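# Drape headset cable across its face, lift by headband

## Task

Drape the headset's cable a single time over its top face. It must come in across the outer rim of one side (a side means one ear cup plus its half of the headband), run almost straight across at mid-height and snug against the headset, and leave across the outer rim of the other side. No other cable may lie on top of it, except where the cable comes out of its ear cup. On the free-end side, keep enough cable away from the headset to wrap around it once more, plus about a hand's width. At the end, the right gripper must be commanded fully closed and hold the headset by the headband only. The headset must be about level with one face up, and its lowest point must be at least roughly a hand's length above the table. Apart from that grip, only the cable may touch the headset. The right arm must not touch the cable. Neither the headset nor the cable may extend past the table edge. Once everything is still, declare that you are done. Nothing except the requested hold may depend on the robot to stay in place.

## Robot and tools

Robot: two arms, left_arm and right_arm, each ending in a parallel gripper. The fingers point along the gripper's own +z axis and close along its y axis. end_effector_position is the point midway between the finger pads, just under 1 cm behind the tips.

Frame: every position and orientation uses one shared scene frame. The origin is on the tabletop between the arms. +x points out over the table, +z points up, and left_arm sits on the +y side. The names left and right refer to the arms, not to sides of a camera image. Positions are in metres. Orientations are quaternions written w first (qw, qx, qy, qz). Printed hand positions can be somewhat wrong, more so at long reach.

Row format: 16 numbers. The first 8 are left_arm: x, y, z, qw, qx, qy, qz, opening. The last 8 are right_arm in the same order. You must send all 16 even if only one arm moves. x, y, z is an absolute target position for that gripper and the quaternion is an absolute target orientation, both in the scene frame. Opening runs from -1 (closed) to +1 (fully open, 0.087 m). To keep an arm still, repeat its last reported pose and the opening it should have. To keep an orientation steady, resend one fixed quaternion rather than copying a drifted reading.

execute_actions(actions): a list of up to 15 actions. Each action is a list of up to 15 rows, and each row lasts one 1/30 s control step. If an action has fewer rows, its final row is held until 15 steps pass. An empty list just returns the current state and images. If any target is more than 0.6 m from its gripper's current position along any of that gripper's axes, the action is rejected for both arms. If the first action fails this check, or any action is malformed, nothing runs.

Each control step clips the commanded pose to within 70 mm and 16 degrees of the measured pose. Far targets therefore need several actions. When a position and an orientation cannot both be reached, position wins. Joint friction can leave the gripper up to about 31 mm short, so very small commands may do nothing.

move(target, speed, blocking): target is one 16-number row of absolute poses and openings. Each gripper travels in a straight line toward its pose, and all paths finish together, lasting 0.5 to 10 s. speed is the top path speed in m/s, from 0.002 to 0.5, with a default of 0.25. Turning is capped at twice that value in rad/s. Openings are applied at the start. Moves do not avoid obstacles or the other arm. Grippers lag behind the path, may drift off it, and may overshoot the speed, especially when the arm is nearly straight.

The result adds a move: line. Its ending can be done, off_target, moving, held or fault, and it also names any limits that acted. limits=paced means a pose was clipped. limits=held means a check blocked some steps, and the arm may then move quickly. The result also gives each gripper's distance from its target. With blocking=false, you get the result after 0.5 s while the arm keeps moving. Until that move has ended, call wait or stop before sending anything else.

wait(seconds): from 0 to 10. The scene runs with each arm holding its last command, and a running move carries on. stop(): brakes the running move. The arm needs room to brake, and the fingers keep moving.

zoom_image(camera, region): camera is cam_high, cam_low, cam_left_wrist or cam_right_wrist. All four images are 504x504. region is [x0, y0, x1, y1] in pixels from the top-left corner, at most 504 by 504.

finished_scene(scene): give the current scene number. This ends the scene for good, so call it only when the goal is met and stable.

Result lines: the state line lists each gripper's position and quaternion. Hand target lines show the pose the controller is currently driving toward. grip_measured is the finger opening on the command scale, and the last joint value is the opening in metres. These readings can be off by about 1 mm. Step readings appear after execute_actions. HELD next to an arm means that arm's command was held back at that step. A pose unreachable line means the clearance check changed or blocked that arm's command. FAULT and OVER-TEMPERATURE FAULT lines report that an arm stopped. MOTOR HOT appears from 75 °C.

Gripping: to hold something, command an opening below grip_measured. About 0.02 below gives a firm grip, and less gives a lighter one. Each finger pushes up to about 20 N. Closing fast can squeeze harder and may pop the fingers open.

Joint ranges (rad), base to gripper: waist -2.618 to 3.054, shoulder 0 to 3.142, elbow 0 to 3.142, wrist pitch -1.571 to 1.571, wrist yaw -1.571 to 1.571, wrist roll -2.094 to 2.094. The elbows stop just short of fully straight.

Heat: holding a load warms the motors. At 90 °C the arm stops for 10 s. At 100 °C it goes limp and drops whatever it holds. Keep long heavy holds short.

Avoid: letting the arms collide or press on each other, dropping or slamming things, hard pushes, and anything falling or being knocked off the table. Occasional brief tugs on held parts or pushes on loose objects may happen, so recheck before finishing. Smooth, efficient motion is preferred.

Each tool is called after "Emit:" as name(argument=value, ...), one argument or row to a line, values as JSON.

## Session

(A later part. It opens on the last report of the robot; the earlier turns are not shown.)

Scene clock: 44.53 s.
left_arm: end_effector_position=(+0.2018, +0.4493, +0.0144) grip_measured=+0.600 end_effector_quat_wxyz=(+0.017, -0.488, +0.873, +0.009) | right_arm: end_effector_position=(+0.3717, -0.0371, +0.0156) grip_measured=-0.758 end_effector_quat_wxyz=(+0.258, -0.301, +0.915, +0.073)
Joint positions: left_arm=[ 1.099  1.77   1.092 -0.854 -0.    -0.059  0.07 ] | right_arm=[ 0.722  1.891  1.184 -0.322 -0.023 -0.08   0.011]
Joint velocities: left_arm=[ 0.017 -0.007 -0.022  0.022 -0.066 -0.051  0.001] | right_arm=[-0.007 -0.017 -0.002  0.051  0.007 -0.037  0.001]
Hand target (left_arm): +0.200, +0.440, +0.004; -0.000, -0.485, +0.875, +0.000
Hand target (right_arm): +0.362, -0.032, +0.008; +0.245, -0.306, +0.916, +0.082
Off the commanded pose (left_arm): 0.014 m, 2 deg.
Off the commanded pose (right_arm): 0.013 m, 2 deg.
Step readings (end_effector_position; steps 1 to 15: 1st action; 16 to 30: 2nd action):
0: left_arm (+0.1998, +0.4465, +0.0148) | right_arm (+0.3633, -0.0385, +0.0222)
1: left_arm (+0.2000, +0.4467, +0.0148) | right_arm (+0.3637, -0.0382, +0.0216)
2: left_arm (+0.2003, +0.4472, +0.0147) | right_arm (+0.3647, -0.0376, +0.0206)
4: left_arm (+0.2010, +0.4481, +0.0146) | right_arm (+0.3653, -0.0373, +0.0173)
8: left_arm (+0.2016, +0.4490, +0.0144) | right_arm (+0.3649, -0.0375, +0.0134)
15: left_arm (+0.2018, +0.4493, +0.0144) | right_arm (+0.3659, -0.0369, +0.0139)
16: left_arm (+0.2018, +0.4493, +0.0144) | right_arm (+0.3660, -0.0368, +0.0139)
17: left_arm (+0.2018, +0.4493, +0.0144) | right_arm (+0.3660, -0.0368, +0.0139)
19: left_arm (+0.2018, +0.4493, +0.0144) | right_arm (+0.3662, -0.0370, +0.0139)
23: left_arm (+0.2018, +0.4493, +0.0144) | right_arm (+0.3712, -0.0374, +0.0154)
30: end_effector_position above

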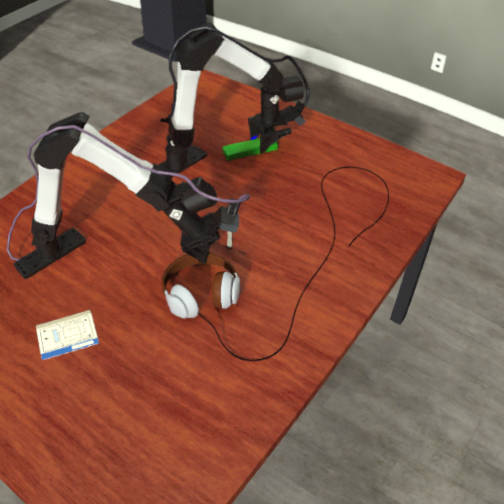

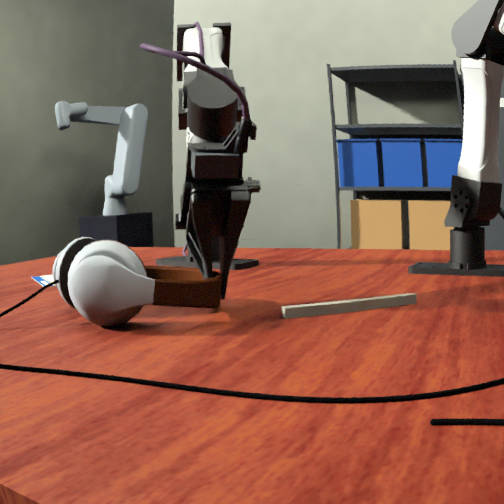

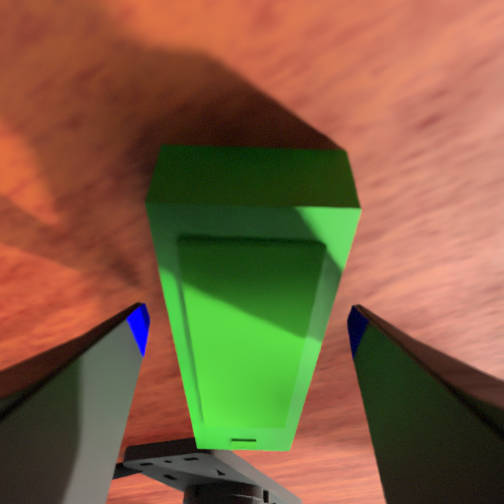

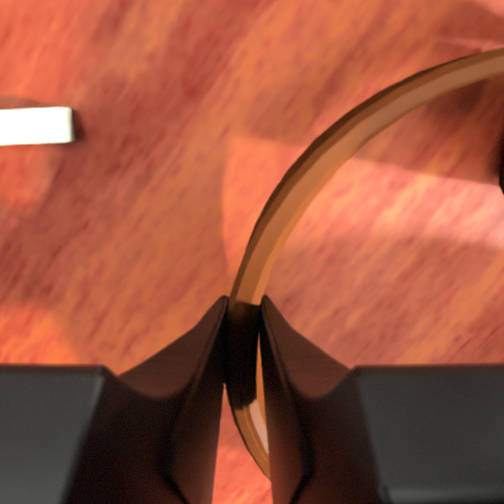

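Emit:
move(
  target=[0.21, 0.44, 0.09, 0, -0.485, 0.875, 0, 0.6, 0.35, -0.035, 0.05, 0.2455, -0.306, 0.916, 0.082, -1],
  speed=0.12,
)

Emit:
move(
  target=[0.45, 0.30, 0.13, 0.13, 0, 0.99, 0, 0.6, 0.21, -0.02, 0.05, 0.2455, -0.306, 0.916, 0.082, -1],
  speed=0.2,
)

Scene clock: 46.50 s.
left_arm: end_effector_position=(+0.2083, +0.4427, +0.0820) grip_measured=+0.600 end_effector_quat_wxyz=(-0.004, -0.486, +0.874, -0.001) | right_arm: end_effector_position=(+0.3475, -0.0428, +0.0340) grip_measured=-0.794 end_effector_quat_wxyz=(+0.231, -0.305, +0.921, +0.076)
Joint positions: left_arm=[ 1.07   1.731  1.32  -1.167 -0.    -0.086  0.07 ] | right_arm=[ 0.735  1.815  1.184 -0.449 -0.035 -0.068  0.009]
Joint velocities: left_arm=[-0.007  0.012 -0.002 -0.022 -0.051 -0.11  -0.   ] | right_arm=[-0.002 -0.002  0.007 -0.066 -0.051  0.007  0.   ]
Hand target (left_arm): +0.211, +0.441, +0.090; +0.000, -0.485, +0.875, -0.000
Hand target (right_arm): +0.351, -0.035, +0.050; +0.246, -0.306, +0.916, +0.082
Off the commanded pose (left_arm): 0.009 m, 0 deg.
Off the commanded pose (right_arm): 0.018 m, 2 deg.
move: off_target (right_arm)

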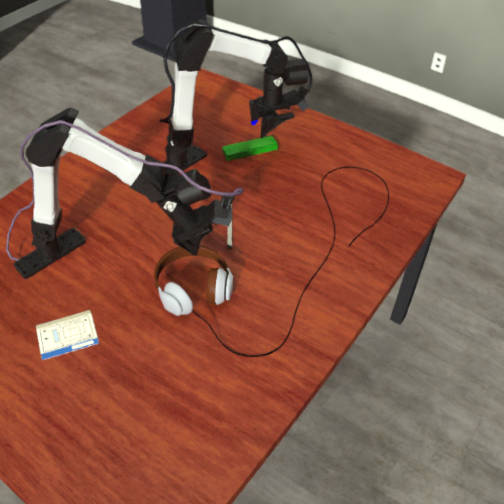

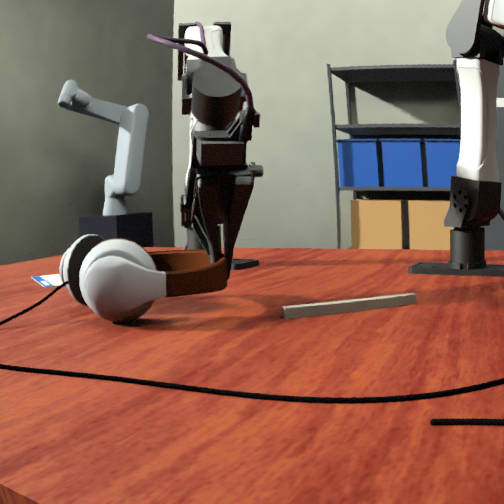

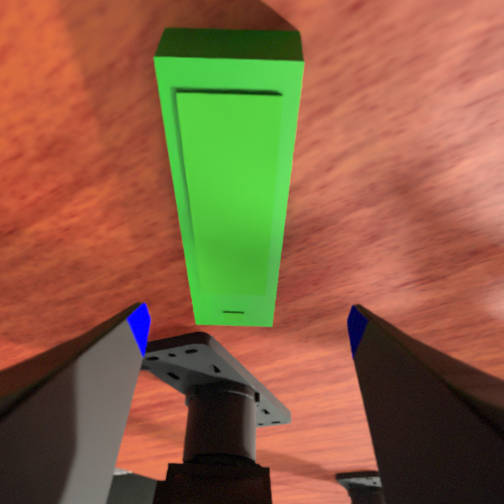

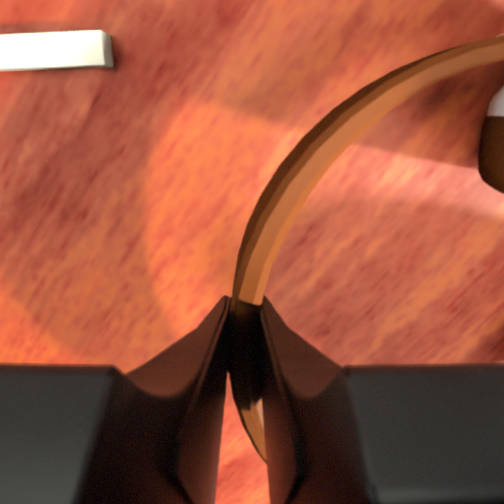

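Scene clock: 49.53 s.
left_arm: end_effector_position=(+0.4535, +0.3022, +0.1325) grip_measured=+0.600 end_effector_quat_wxyz=(+0.141, -0.007, +0.990, +0.002) | right_arm: end_effector_position=(+0.2131, -0.0166, +0.0493) grip_measured=-0.794 end_effector_quat_wxyz=(+0.238, -0.307, +0.917, +0.088)
Joint positions: left_arm=[ 0.316  2.02   1.909 -1.181  0.043  0.157  0.07 ] | right_arm=[ 1.083  1.468  0.869 -0.47   0.114  0.235  0.009]
Joint velocities: left_arm=[-0.007 -0.007  0.017 -0.037 -0.037  0.037  0.   ] | right_arm=[-0.022 -0.007 -0.007  0.007 -0.007 -0.022 -0.001]
Hand target (left_arm): +0.452, +0.299, +0.129; +0.128, +0.001, +0.992, -0.002
Hand target (right_arm): +0.211, -0.021, +0.051; +0.245, -0.307, +0.916, +0.078
Off the commanded pose (left_arm): 0.005 m, 1 deg.
Off the commanded pose (right_arm): 0.005 m, 1 deg.
move: done

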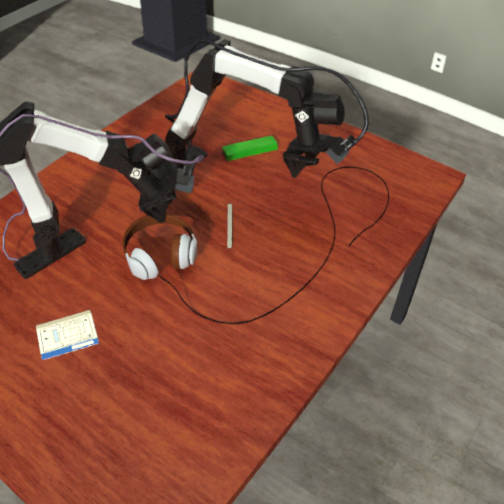

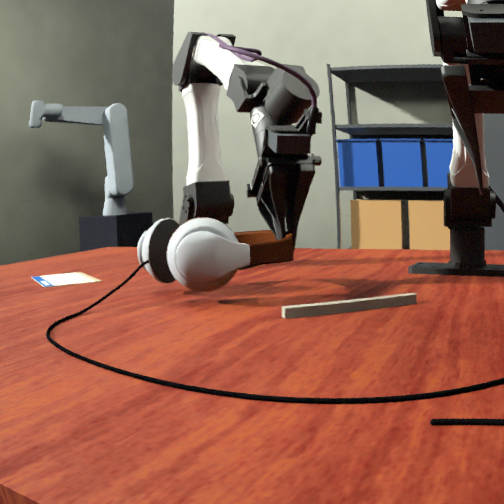

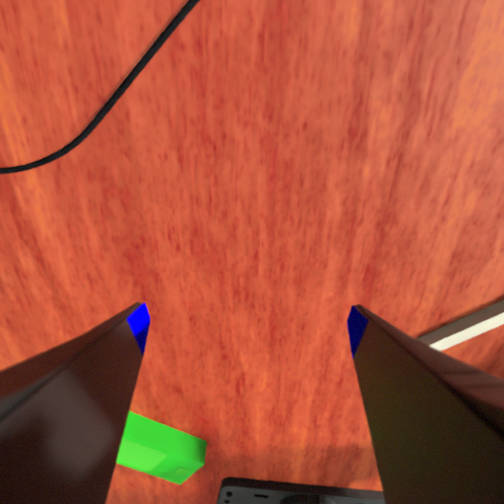

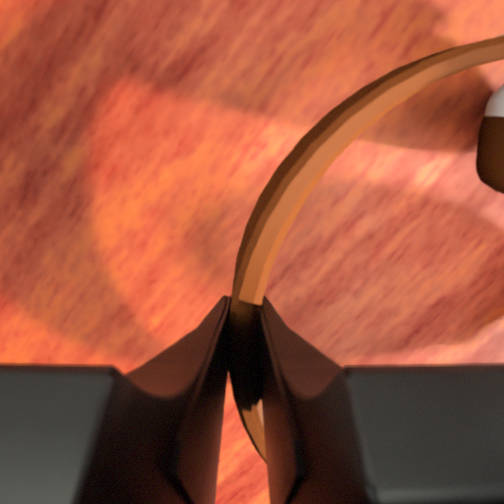

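Emit:
move(
  target=[0.45, 0.30, 0.13, 0.13, 0, 0.99, 0, 0.6, 0.21, -0.02, 0.012, 0.2455, -0.306, 0.916, 0.082, -1],
  speed=0.06,
)

Emit:
execute_actions(
  actions=[
    [[0.45,0.30,0.13,0.13,0,0.99,0,0.6,0.21,-0.02,0.012,0.2455,-0.306,0.916,0.082,-0.7],[0.45,0.30,0.13,0.13,0,0.99,0,0.6,0.21,-0.02,0.012,0.2455,-0.306,0.916,0.082,-0.6],[0.45,0.30,0.13,0.13,0,0.99,0,0.6,0.21,-0.02,0.012,0.2455,-0.306,0.916,0.082,-0.5],[0.45,0.30,0.13,0.13,0,0.99,0,0.6,0.21,-0.02,0.012,0.2455,-0.306,0.916,0.082,-0.3],[0.45,0.30,0.13,0.13,0,0.99,0,0.6,0.21,-0.02,0.012,0.2455,-0.306,0.916,0.082,-0.1]],
    [[0.45,0.30,0.13,0.13,0,0.99,0,0.6,0.20,-0.028,0.04,0.2455,-0.306,0.916,0.082,0.0],[0.45,0.30,0.13,0.13,0,0.99,0,0.6,0.20,-0.028,0.045,0.2455,-0.306,0.916,0.082,0.0],[0.45,0.30,0.13,0.13,0,0.99,0,0.6,0.195,-0.03,0.055,0.2455,-0.306,0.916,0.082,0.0],[0.45,0.30,0.13,0.13,0,0.99,0,0.6,0.195,-0.03,0.065,0.2455,-0.306,0.916,0.082,0.0],[0.45,0.30,0.13,0.13,0,0.99,0,0.6,0.195,-0.03,0.075,0.2455,-0.306,0.916,0.082,0.0],[0.45,0.30,0.13,0.13,0,0.99,0,0.6,0.195,-0.03,0.085,0.2455,-0.306,0.916,0.082,0.0],[0.45,0.30,0.13,0.13,0,0.99,0,0.6,0.195,-0.03,0.095,0.2455,-0.306,0.916,0.082,0.0],[0.45,0.30,0.13,0.13,0,0.99,0,0.6,0.195,-0.03,0.105,0.2455,-0.306,0.916,0.082,0.0],[0.45,0.30,0.13,0.13,0,0.99,0,0.6,0.195,-0.03,0.115,0.2455,-0.306,0.916,0.082,0.0],[0.45,0.30,0.13,0.13,0,0.99,0,0.6,0.195,-0.03,0.125,0.2455,-0.306,0.916,0.082,0.0],[0.45,0.30,0.13,0.13,0,0.99,0,0.6,0.195,-0.03,0.135,0.2455,-0.306,0.916,0.082,0.0]],
  ],
)

Scene clock: 51.73 s.
left_arm: end_effector_position=(+0.4528, +0.3022, +0.1324) grip_measured=+0.600 end_effector_quat_wxyz=(+0.139, -0.006, +0.990, +0.002) | right_arm: end_effector_position=(+0.2179, -0.0237, +0.0243) grip_measured=-0.786 end_effector_quat_wxyz=(+0.257, -0.299, +0.916, +0.073)
Joint positions: left_arm=[ 0.316  2.02   1.909 -1.183  0.043  0.159  0.07 ] | right_arm=[ 1.083  1.491  0.772 -0.334  0.161  0.235  0.009]
Joint velocities: left_arm=[-0.007  0.012 -0.002  0.007  0.037 -0.066 -0.001] | right_arm=[-0.012 -0.017  0.002 -0.066 -0.007  0.022  0.   ]
Hand target (left_arm): +0.450, +0.300, +0.130; +0.130, -0.000, +0.991, -0.000
Hand target (right_arm): +0.209, -0.021, +0.013; +0.245, -0.306, +0.916, +0.082
Off the commanded pose (left_arm): 0.004 m, 1 deg.
Off the commanded pose (right_arm): 0.015 m, 2 deg.
move: off_target (right_arm)

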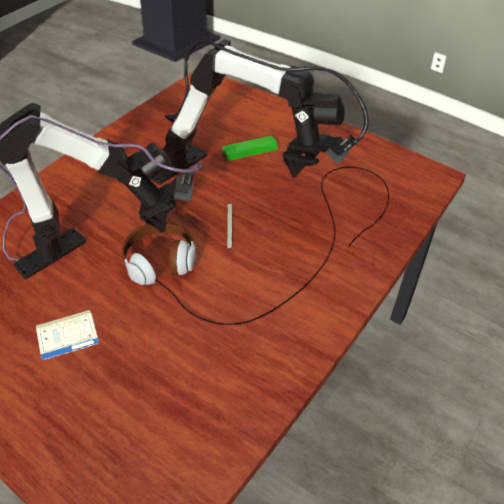

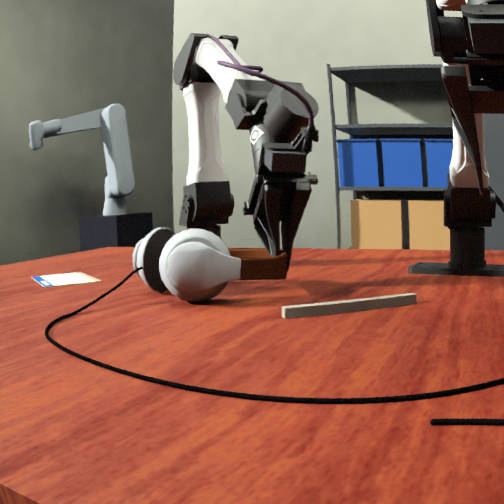

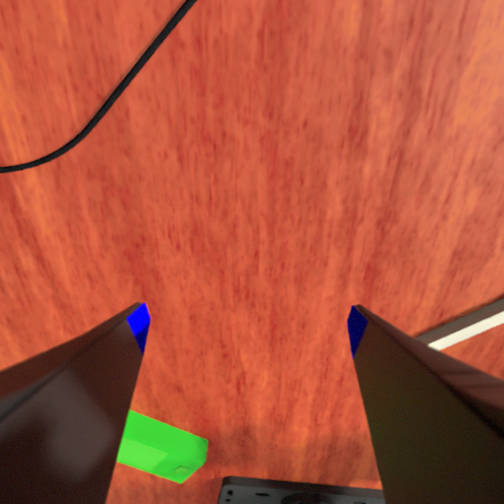

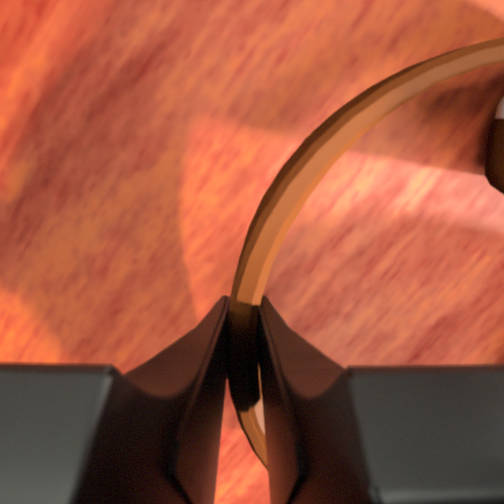

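Scene clock: 52.73 s.
left_arm: end_effector_position=(+0.4528, +0.3022, +0.1324) grip_measured=+0.600 end_effector_quat_wxyz=(+0.139, -0.005, +0.990, +0.002) | right_arm: end_effector_position=(+0.2135, -0.0132, +0.1396) grip_measured=+0.000 end_effector_quat_wxyz=(+0.287, -0.298, +0.904, +0.108)
Joint positions: left_arm=[ 0.316  2.02   1.909 -1.183  0.043  0.16   0.07 ] | right_arm=[ 1.106  1.321  1.073 -0.714  0.148  0.248  0.044]
Joint velocities: left_arm=[-0.007  0.017 -0.007 -0.037  0.007  0.037  0.   ] | right_arm=[-0.012 -0.002  0.261 -0.432 -0.007 -0.007 -0.001]
Hand target (left_arm): +0.450, +0.300, +0.130; +0.130, -0.000, +0.991, -0.000
Hand target (right_arm): +0.198, -0.027, +0.135; +0.249, -0.306, +0.915, +0.083
Off the commanded pose (left_arm): 0.004 m, 1 deg.
Off the commanded pose (right_arm): 0.025 m, 6 deg.
Step readings (end_effector_position; steps 1 to 15: 1st action; 16 to 30: 2nd action):
0: left_arm (+0.4528, +0.3022, +0.1324) | right_arm (+0.2179, -0.0237, +0.0243)
1: left_arm (+0.4528, +0.3022, +0.1324) | right_arm (+0.2179, -0.0233, +0.0242)
2: left_arm (+0.4528, +0.3022, +0.1324) | right_arm (+0.2179, -0.0227, +0.0237)
4: left_arm (+0.4528, +0.3022, +0.1324) | right_arm (+0.2177, -0.0218, +0.0226)
8: left_arm (+0.4528, +0.3022, +0.1324) | right_arm (+0.2175, -0.0210, +0.0220)
15: left_arm (+0.4528, +0.3022, +0.1324) | right_arm (+0.2177, -0.0202, +0.0222)
16: left_arm (+0.4528, +0.3022, +0.1324) | right_arm (+0.2165, -0.0211, +0.0236)
17: left_arm (+0.4528, +0.3022, +0.1324) | right_arm (+0.2134, -0.0235, +0.0265)
19: left_arm (+0.4528, +0.3022, +0.1324) | right_arm (+0.2075, -0.0266, +0.0377)
23: left_arm (+0.4528, +0.3022, +0.1324) | right_arm (+0.2061, -0.0236, +0.0760)
30: end_effector_position above

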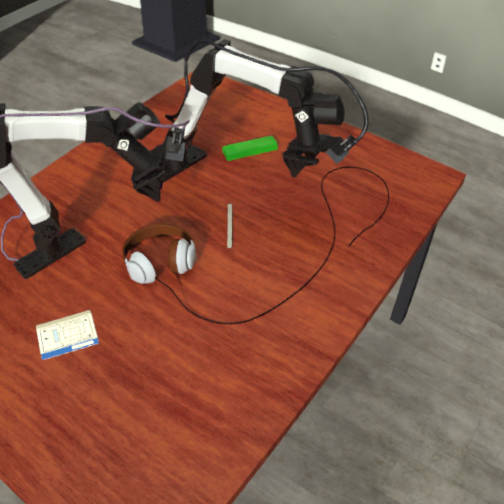

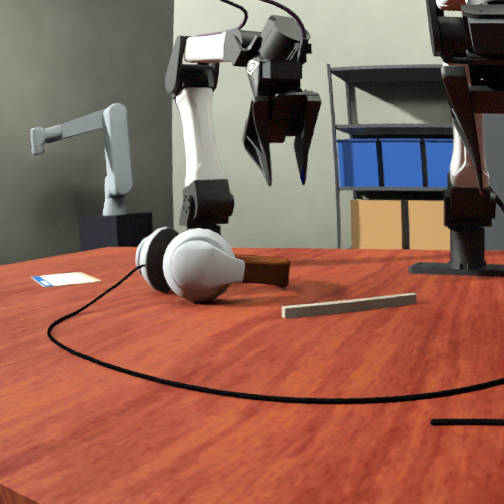

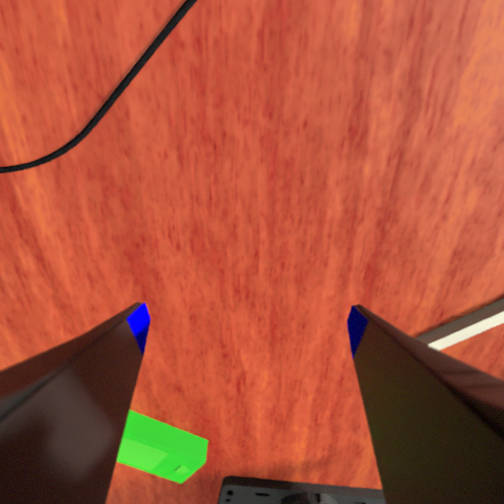

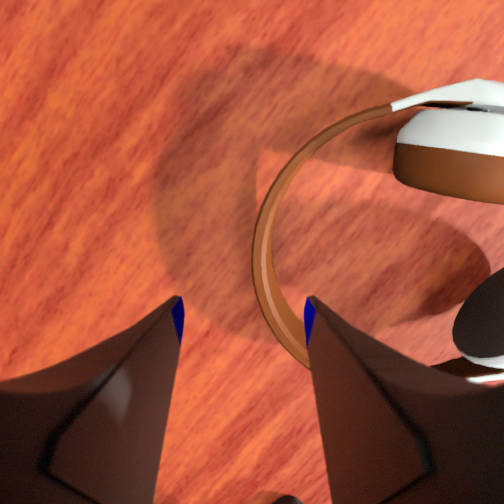

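Emit:
move(
  target=[0.45, 0.30, 0.13, 0.13, 0, 0.99, 0, 0.6, 0.51, -0.165, 0.105, 0.324, -0.298, 0.891, 0.108, -0.2],
  speed=0.25,
)

Scene clock: 58.57 s.
left_arm: end_effector_position=(+0.4528, +0.3022, +0.1324) grip_measured=+0.600 end_effector_quat_wxyz=(+0.139, -0.005, +0.990, +0.002) | right_arm: end_effector_position=(+0.5058, -0.1631, +0.0972) grip_measured=-0.200 end_effector_quat_wxyz=(+0.322, -0.290, +0.894, +0.115)
Joint positions: left_arm=[ 0.316  2.02   1.909 -1.183  0.043  0.16   0.07 ] | right_arm=[ 0.276  2.038  1.677 -0.59  -0.344 -0.413  0.035]
Joint velocities: left_arm=[-0.002 -0.002  0.012 -0.037  0.081 -0.095 -0.001] | right_arm=[ 0.002 -0.007 -0.017 -0.022 -0.007 -0.037  0.   ]
Hand target (left_arm): +0.450, +0.300, +0.130; +0.130, -0.000, +0.991, -0.000
Hand target (right_arm): +0.509, -0.164, +0.103; +0.326, -0.295, +0.891, +0.117
Off the commanded pose (left_arm): 0.004 m, 1 deg.
Off the commanded pose (right_arm): 0.009 m, 1 deg.
move: done

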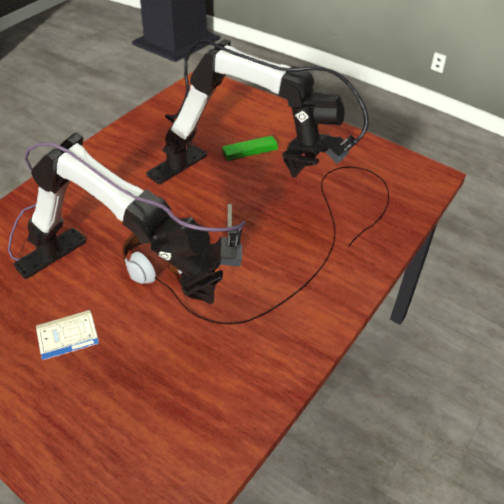

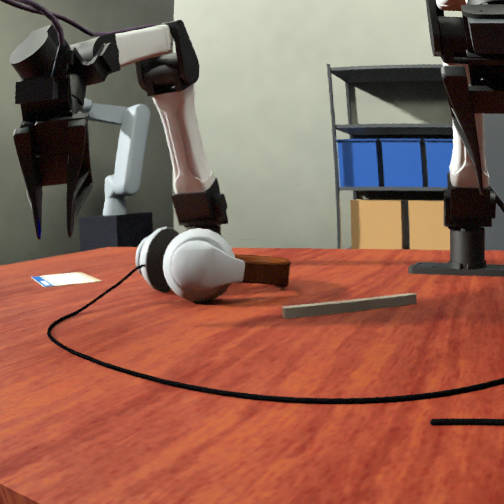

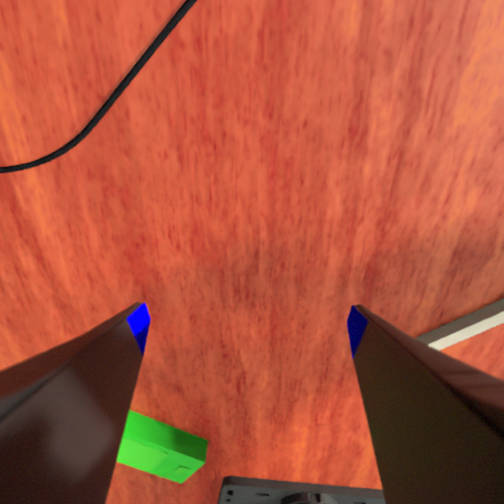

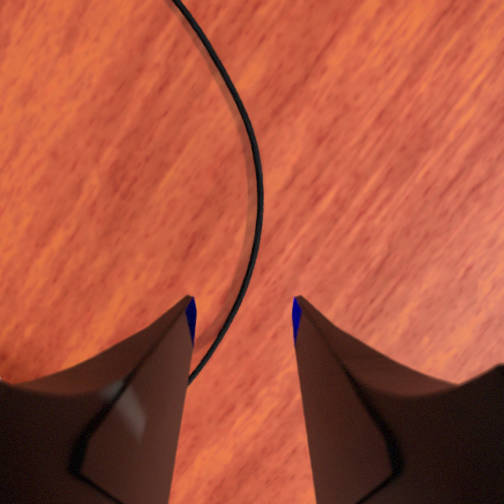

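Emit:
move(
  target=[0.45, 0.30, 0.13, 0.13, 0, 0.99, 0, 0.6, 0.556, -0.131, 0.010, 0.324, -0.298, 0.891, 0.108, -0.3],
  speed=0.08,
)

Scene clock: 61.00 s.
left_arm: end_effector_position=(+0.4528, +0.3022, +0.1324) grip_measured=+0.600 end_effector_quat_wxyz=(+0.139, -0.005, +0.990, +0.002) | right_arm: end_effector_position=(+0.5454, -0.1394, +0.0057) grip_measured=-0.300 end_effector_quat_wxyz=(+0.311, -0.297, +0.896, +0.111)
Joint positions: left_arm=[ 0.316  2.02   1.909 -1.183  0.043  0.16   0.07 ] | right_arm=[ 0.32   2.303  1.739 -0.399 -0.313 -0.394  0.031]
Joint velocities: left_arm=[ 0.007 -0.007 -0.007  0.007 -0.022  0.051  0.   ] | right_arm=[-0.002 -0.002 -0.002  0.11   0.051  0.037  0.001]
Hand target (left_arm): +0.450, +0.300, +0.130; +0.130, -0.000, +0.991, -0.000
Hand target (right_arm): +0.554, -0.132, +0.010; +0.324, -0.298, +0.891, +0.108
Off the commanded pose (left_arm): 0.004 m, 1 deg.
Off the commanded pose (right_arm): 0.014 m, 2 deg.
move: off_target (right_arm)

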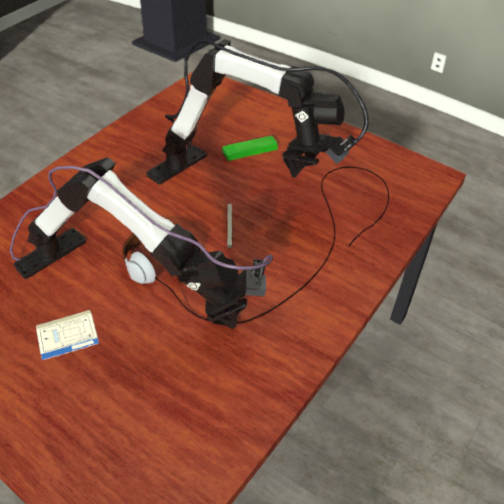

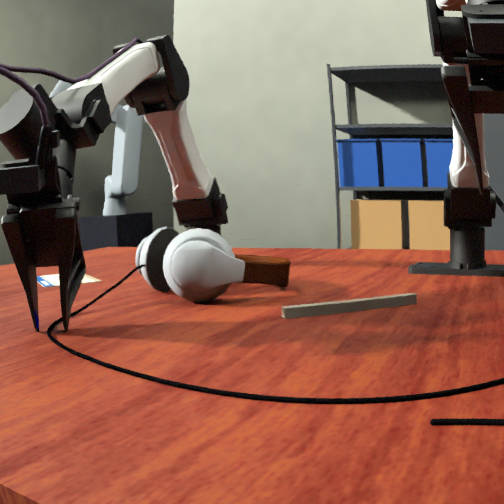

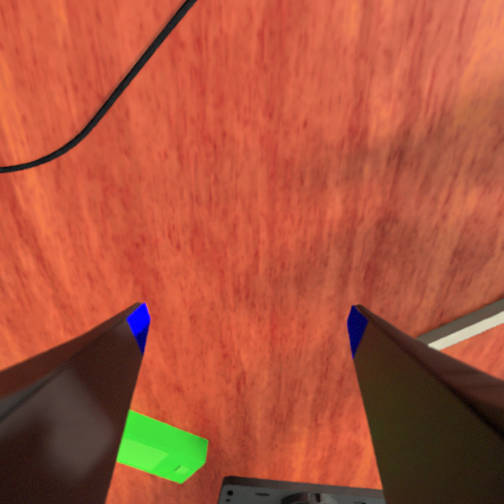

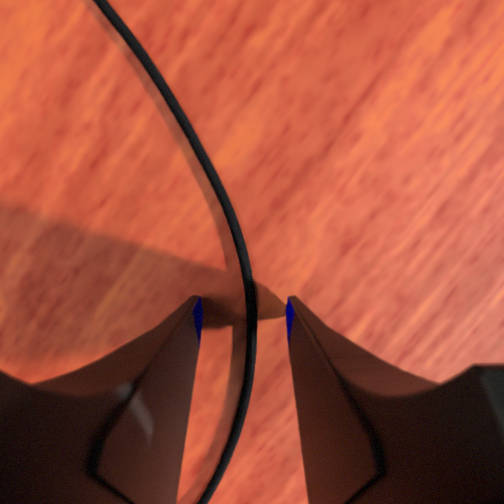

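Emit:
zoom_image(
  camera="cam_low",
  region=[0, 270, 140, 360],
)

Region (0, 270, 140, 360) of cam_low's 504x504 image, scaled by 3.600, with more detail than that image has; it fills the top 324 rows of this view, and the rest is white.

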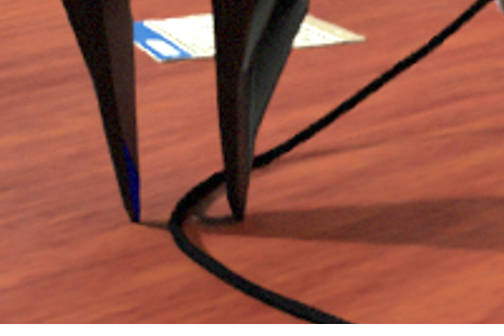

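Emit:
execute_actions(
  actions=[
    [[0.45,0.30,0.13,0.13,0,0.99,0,0.6,0.548,-0.137,0.002,0.324,-0.298,0.891,0.108,-0.4],[0.45,0.30,0.13,0.13,0,0.99,0,0.6,0.548,-0.137,0.002,0.324,-0.298,0.891,0.108,-0.45],[0.45,0.30,0.13,0.13,0,0.99,0,0.6,0.548,-0.137,0.002,0.324,-0.298,0.891,0.108,-0.5],[0.45,0.30,0.13,0.13,0,0.99,0,0.6,0.548,-0.137,0.002,0.324,-0.298,0.891,0.108,-0.55],[0.45,0.30,0.13,0.13,0,0.99,0,0.6,0.548,-0.137,0.002,0.324,-0.298,0.891,0.108,-0.6],[0.45,0.30,0.13,0.13,0,0.99,0,0.6,0.548,-0.137,0.002,0.324,-0.298,0.891,0.108,-0.65],[0.45,0.30,0.13,0.13,0,0.99,0,0.6,0.548,-0.137,0.002,0.324,-0.298,0.891,0.108,-0.7],[0.45,0.30,0.13,0.13,0,0.99,0,0.6,0.548,-0.137,0.002,0.324,-0.298,0.891,0.108,-0.75],[0.45,0.30,0.13,0.13,0,0.99,0,0.6,0.548,-0.137,0.002,0.324,-0.298,0.891,0.108,-0.8],[0.45,0.30,0.13,0.13,0,0.99,0,0.6,0.548,-0.137,0.002,0.324,-0.298,0.891,0.108,-0.84],[0.45,0.30,0.13,0.13,0,0.99,0,0.6,0.548,-0.137,0.002,0.324,-0.298,0.891,0.108,-0.88],[0.45,0.30,0.13,0.13,0,0.99,0,0.6,0.548,-0.137,0.002,0.324,-0.298,0.891,0.108,-0.92],[0.45,0.30,0.13,0.13,0,0.99,0,0.6,0.548,-0.137,0.002,0.324,-0.298,0.891,0.108,-0.96],[0.45,0.30,0.13,0.13,0,0.99,0,0.6,0.548,-0.137,0.002,0.324,-0.298,0.891,0.108,-1.0]],
  ],
)

Emit:
move(
  target=[0.45, 0.30, 0.13, 0.13, 0, 0.99, 0, 0.6, 0.50, -0.17, 0.10, 0.324, -0.298, 0.891, 0.108, -1],
  speed=0.12,
)

Scene clock: 62.60 s.
left_arm: end_effector_position=(+0.4528, +0.3022, +0.1324) grip_measured=+0.600 end_effector_quat_wxyz=(+0.139, -0.005, +0.990, +0.002) | right_arm: end_effector_position=(+0.5501, -0.1387, +0.0061) grip_measured=-0.966 end_effector_quat_wxyz=(+0.323, -0.298, +0.892, +0.109)
Joint positions: left_arm=[ 0.316  2.02   1.909 -1.183  0.043  0.16   0.07 ] | right_arm=[ 0.32   2.303  1.729 -0.364 -0.313 -0.394  0.002]
Joint velocities: left_arm=[-0.012 -0.002 -0.007 -0.037 -0.081 -0.081 -0.001] | right_arm=[ 0.012  0.002 -0.002 -0.022 -0.037  0.051 -0.   ]
Hand target (left_arm): +0.450, +0.300, +0.130; +0.130, -0.000, +0.991, -0.000
Hand target (right_arm): +0.548, -0.137, +0.002; +0.324, -0.298, +0.891, +0.108
Off the commanded pose (left_arm): 0.004 m, 1 deg.
Off the commanded pose (right_arm): 0.005 m, 0 deg.
Step readings (end_effector_position):
0: left_arm (+0.4528, +0.3022, +0.1324) | right_arm (+0.5456, -0.1395, +0.0058)
1: left_arm (+0.4528, +0.3022, +0.1324) | right_arm (+0.5461, -0.1394, +0.0056)
2: left_arm (+0.4528, +0.3022, +0.1324) | right_arm (+0.5469, -0.1393, +0.0056)
4: left_arm (+0.4528, +0.3022, +0.1324) | right_arm (+0.5478, -0.1391, +0.0055)
8: left_arm (+0.4528, +0.3022, +0.1324) | right_arm (+0.5488, -0.1388, +0.0056)
15: end_effector_position above

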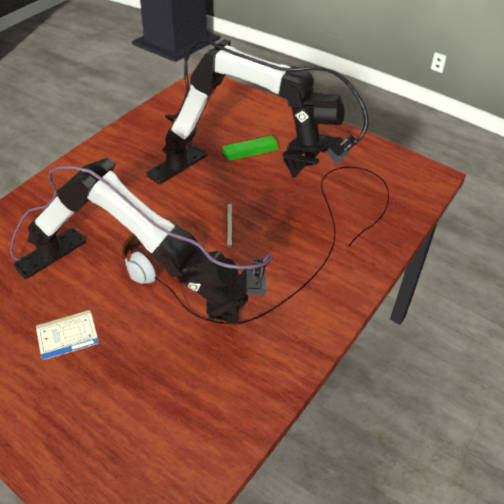

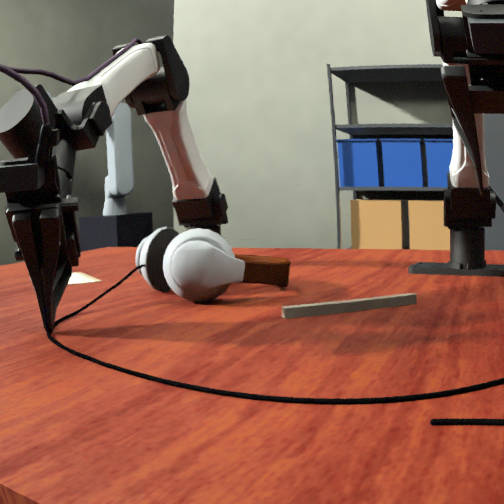

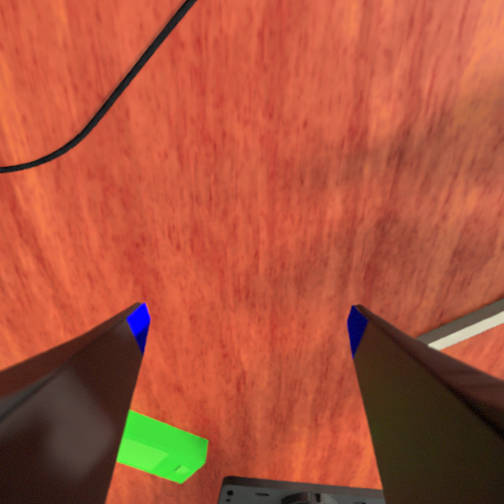

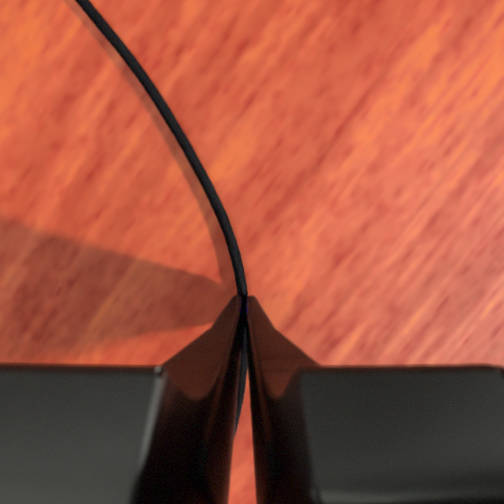

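Scene clock: 64.07 s.
left_arm: end_effector_position=(+0.4528, +0.3022, +0.1324) grip_measured=+0.600 end_effector_quat_wxyz=(+0.139, -0.005, +0.990, +0.002) | right_arm: end_effector_position=(+0.5103, -0.1636, +0.1056) grip_measured=-0.966 end_effector_quat_wxyz=(+0.337, -0.298, +0.887, +0.105)
Joint positions: left_arm=[ 0.316  2.02   1.909 -1.183  0.043  0.16   0.07 ] | right_arm=[ 0.278  2.024  1.676 -0.571 -0.336 -0.43   0.002]
Joint velocities: left_arm=[ 0.007 -0.007  0.017 -0.066 -0.037 -0.051  0.   ] | right_arm=[-0.012  0.002  0.002  0.007  0.022 -0.081 -0.001]
Hand target (left_arm): +0.450, +0.300, +0.130; +0.130, -0.000, +0.991, -0.000
Hand target (right_arm): +0.502, -0.169, +0.100; +0.324, -0.298, +0.891, +0.109
Off the commanded pose (left_arm): 0.004 m, 1 deg.
Off the commanded pose (right_arm): 0.013 m, 2 deg.
move: off_target (right_arm)

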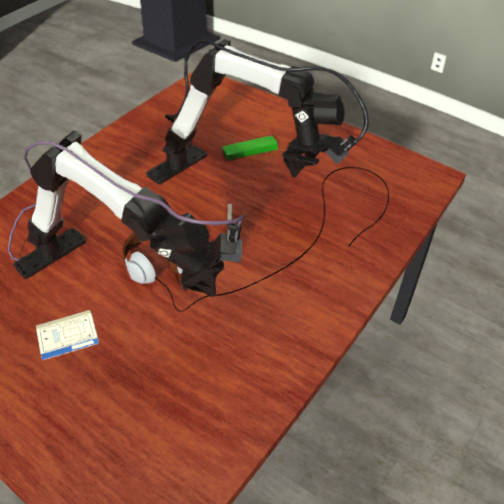

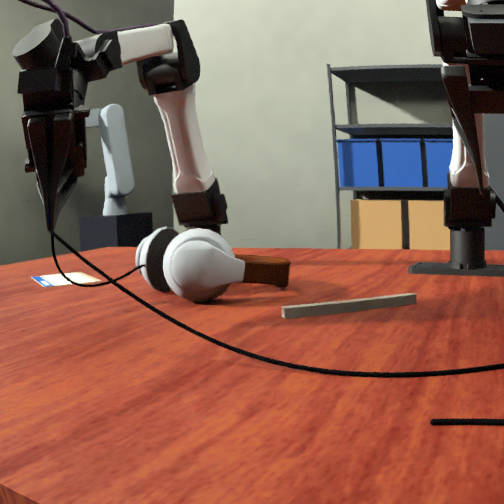

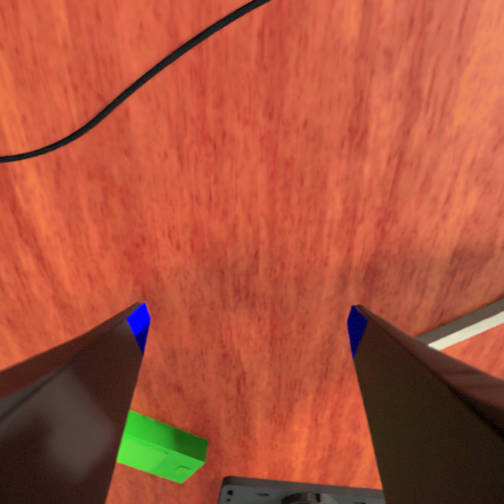

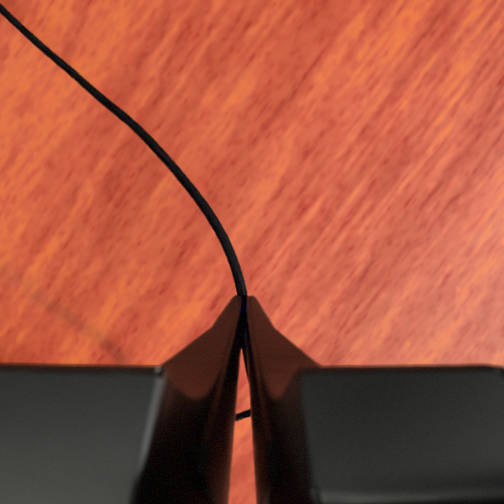

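Emit:
move(
  target=[0.45, 0.30, 0.13, 0.13, 0, 0.99, 0, 0.6, 0.29, -0.29, 0.16, 0.15, -0.38, 0.91, 0.06, -1],
  speed=0.15,
)

Emit:
move(
  target=[0.45, 0.30, 0.13, 0.13, 0, 0.99, 0, 0.6, 0.17, -0.185, 0.17, 0.118, -0.419, 0.898, 0.055, -1],
  speed=0.12,
)

Scene clock: 67.73 s.
left_arm: end_effector_position=(+0.4528, +0.3022, +0.1324) grip_measured=+0.600 end_effector_quat_wxyz=(+0.139, -0.005, +0.990, +0.002) | right_arm: end_effector_position=(+0.3019, -0.2843, +0.1668) grip_measured=-1.000 end_effector_quat_wxyz=(+0.166, -0.380, +0.908, +0.063)
Joint positions: left_arm=[ 0.316  2.02   1.909 -1.183  0.043  0.16   0.07 ] | right_arm=[ 0.024  1.532  1.453 -1.266 -0.279 -0.91   0.   ]
Joint velocities: left_arm=[ 0.002 -0.007 -0.007 -0.022 -0.066  0.022  0.001] | right_arm=[-0.002  0.002  0.012  0.051 -0.007 -0.022 -0.   ]
Hand target (left_arm): +0.450, +0.300, +0.130; +0.130, -0.000, +0.991, -0.000
Hand target (right_arm): +0.292, -0.288, +0.163; +0.153, -0.378, +0.911, +0.064
Off the commanded pose (left_arm): 0.004 m, 1 deg.
Off the commanded pose (right_arm): 0.015 m, 2 deg.
move: off_target (right_arm)

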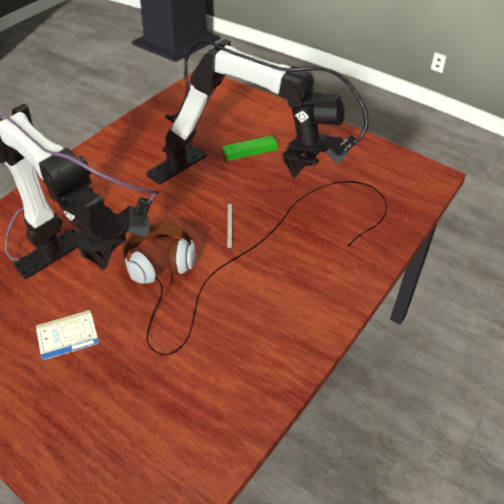

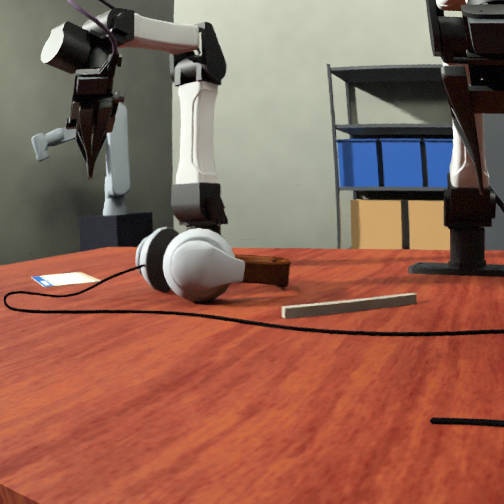

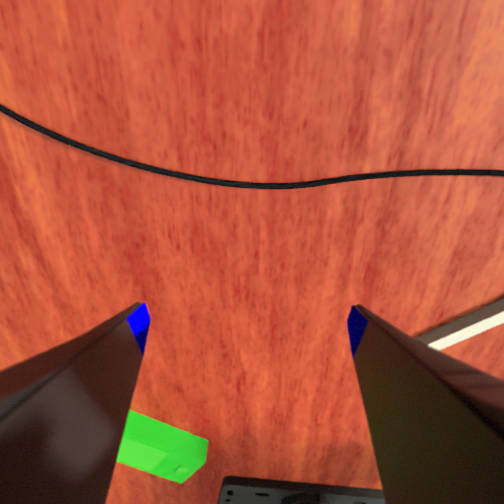

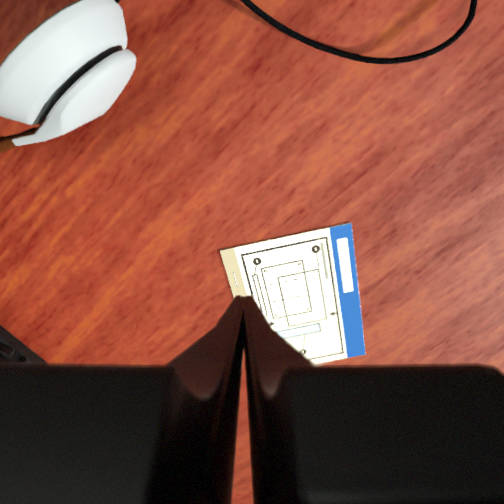

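Scene clock: 69.67 s.
left_arm: end_effector_position=(+0.4528, +0.3022, +0.1324) grip_measured=+0.600 end_effector_quat_wxyz=(+0.139, -0.005, +0.990, +0.002) | right_arm: end_effector_position=(+0.1795, -0.1827, +0.1762) grip_measured=-1.000 end_effector_quat_wxyz=(+0.129, -0.421, +0.896, +0.053)
Joint positions: left_arm=[ 0.316  2.02   1.909 -1.183  0.043  0.16   0.07 ] | right_arm=[ 0.587  1.158  1.21  -1.366 -0.112 -0.449  0.   ]
Joint velocities: left_arm=[-0.002 -0.022  0.007 -0.007 -0.022  0.007 -0.   ] | right_arm=[ 0.007 -0.007  0.007 -0.051 -0.022 -0.081  0.   ]
Hand target (left_arm): +0.450, +0.300, +0.130; +0.130, -0.000, +0.991, -0.000
Hand target (right_arm): +0.170, -0.186, +0.172; +0.114, -0.420, +0.899, +0.050
Off the commanded pose (left_arm): 0.004 m, 1 deg.
Off the commanded pose (right_arm): 0.012 m, 1 deg.
move: off_target (right_arm)

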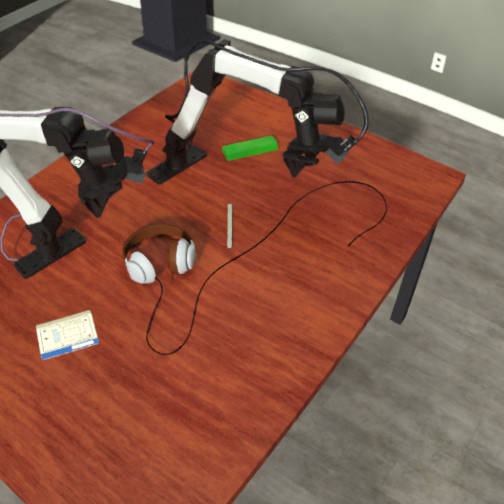

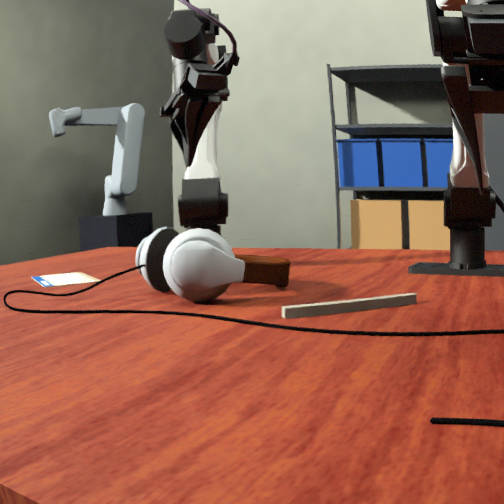

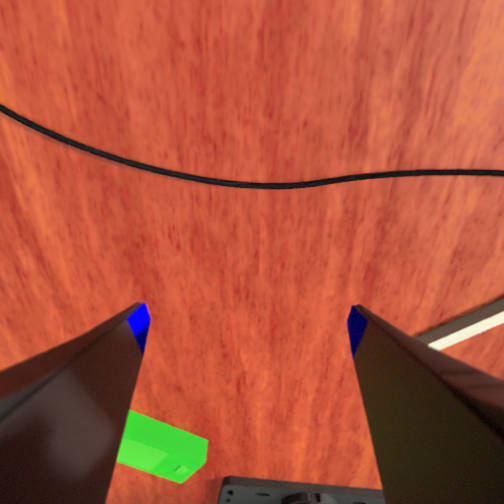

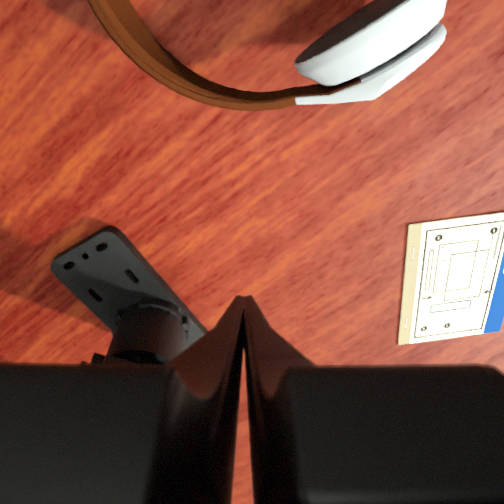

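Emit:
move(
  target=[0.43, 0.08, 0.08, 0, -0.609, 0.793, 0, -0.2, 0.49, -0.27, 0.085, 0.0493, -0.705, 0.705, -0.0493, -0.2],
  speed=0.25,
)

Scene clock: 76.23 s.
left_arm: end_effector_position=(+0.4433, +0.0786, +0.0954) grip_measured=-0.200 end_effector_quat_wxyz=(+0.021, -0.609, +0.793, -0.023) | right_arm: end_effector_position=(+0.4863, -0.2634, +0.0762) grip_measured=-0.200 end_effector_quat_wxyz=(-0.056, +0.705, -0.706, +0.042)
Joint positions: left_arm=[-0.13   2.109  1.887 -1.285 -0.006 -1.579  0.035] | right_arm=[ 0.245  2.264  2.053 -1.222 -0.01  -1.496  0.035]
Joint velocities: left_arm=[ 0.002 -0.017 -0.017  0.066 -0.022 -0.022 -0.   ] | right_arm=[-0.017 -0.007  0.007  0.022  0.051 -0.007 -0.   ]
Hand target (left_arm): +0.430, +0.078, +0.081; -0.002, -0.610, +0.792, +0.001
Hand target (right_arm): +0.488, -0.270, +0.081; -0.053, +0.705, -0.706, +0.047
Off the commanded pose (left_arm): 0.020 m, 4 deg.
Off the commanded pose (right_arm): 0.012 m, 1 deg.
move: off_target (left_arm, right_arm)

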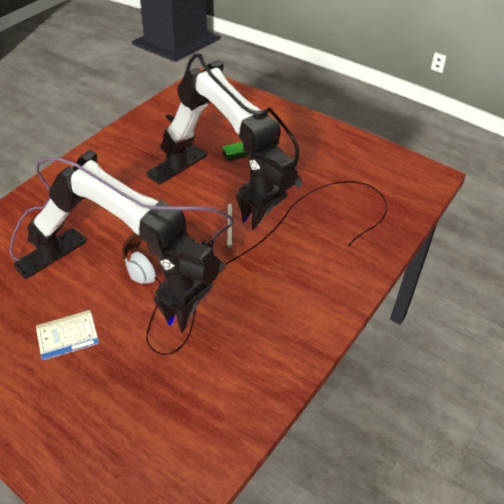

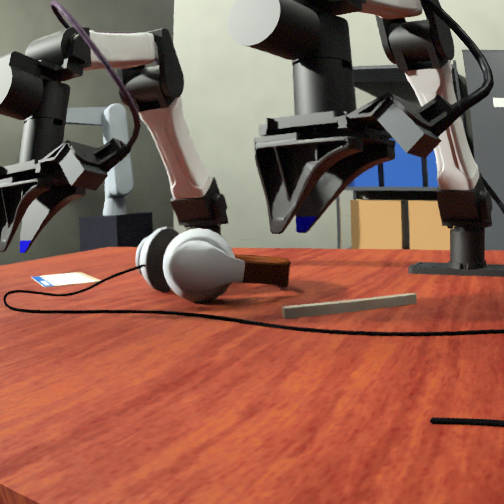

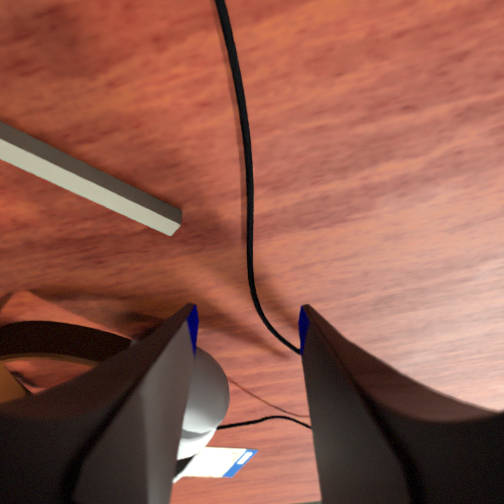

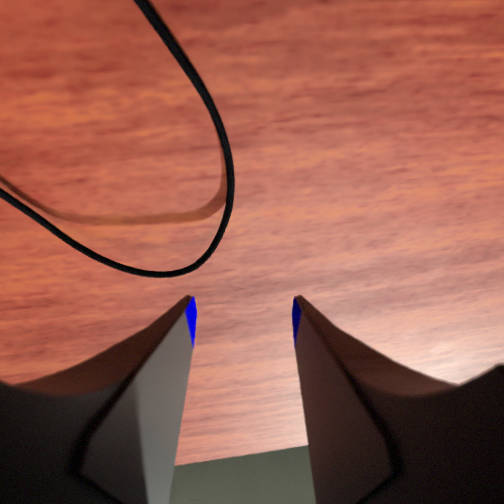

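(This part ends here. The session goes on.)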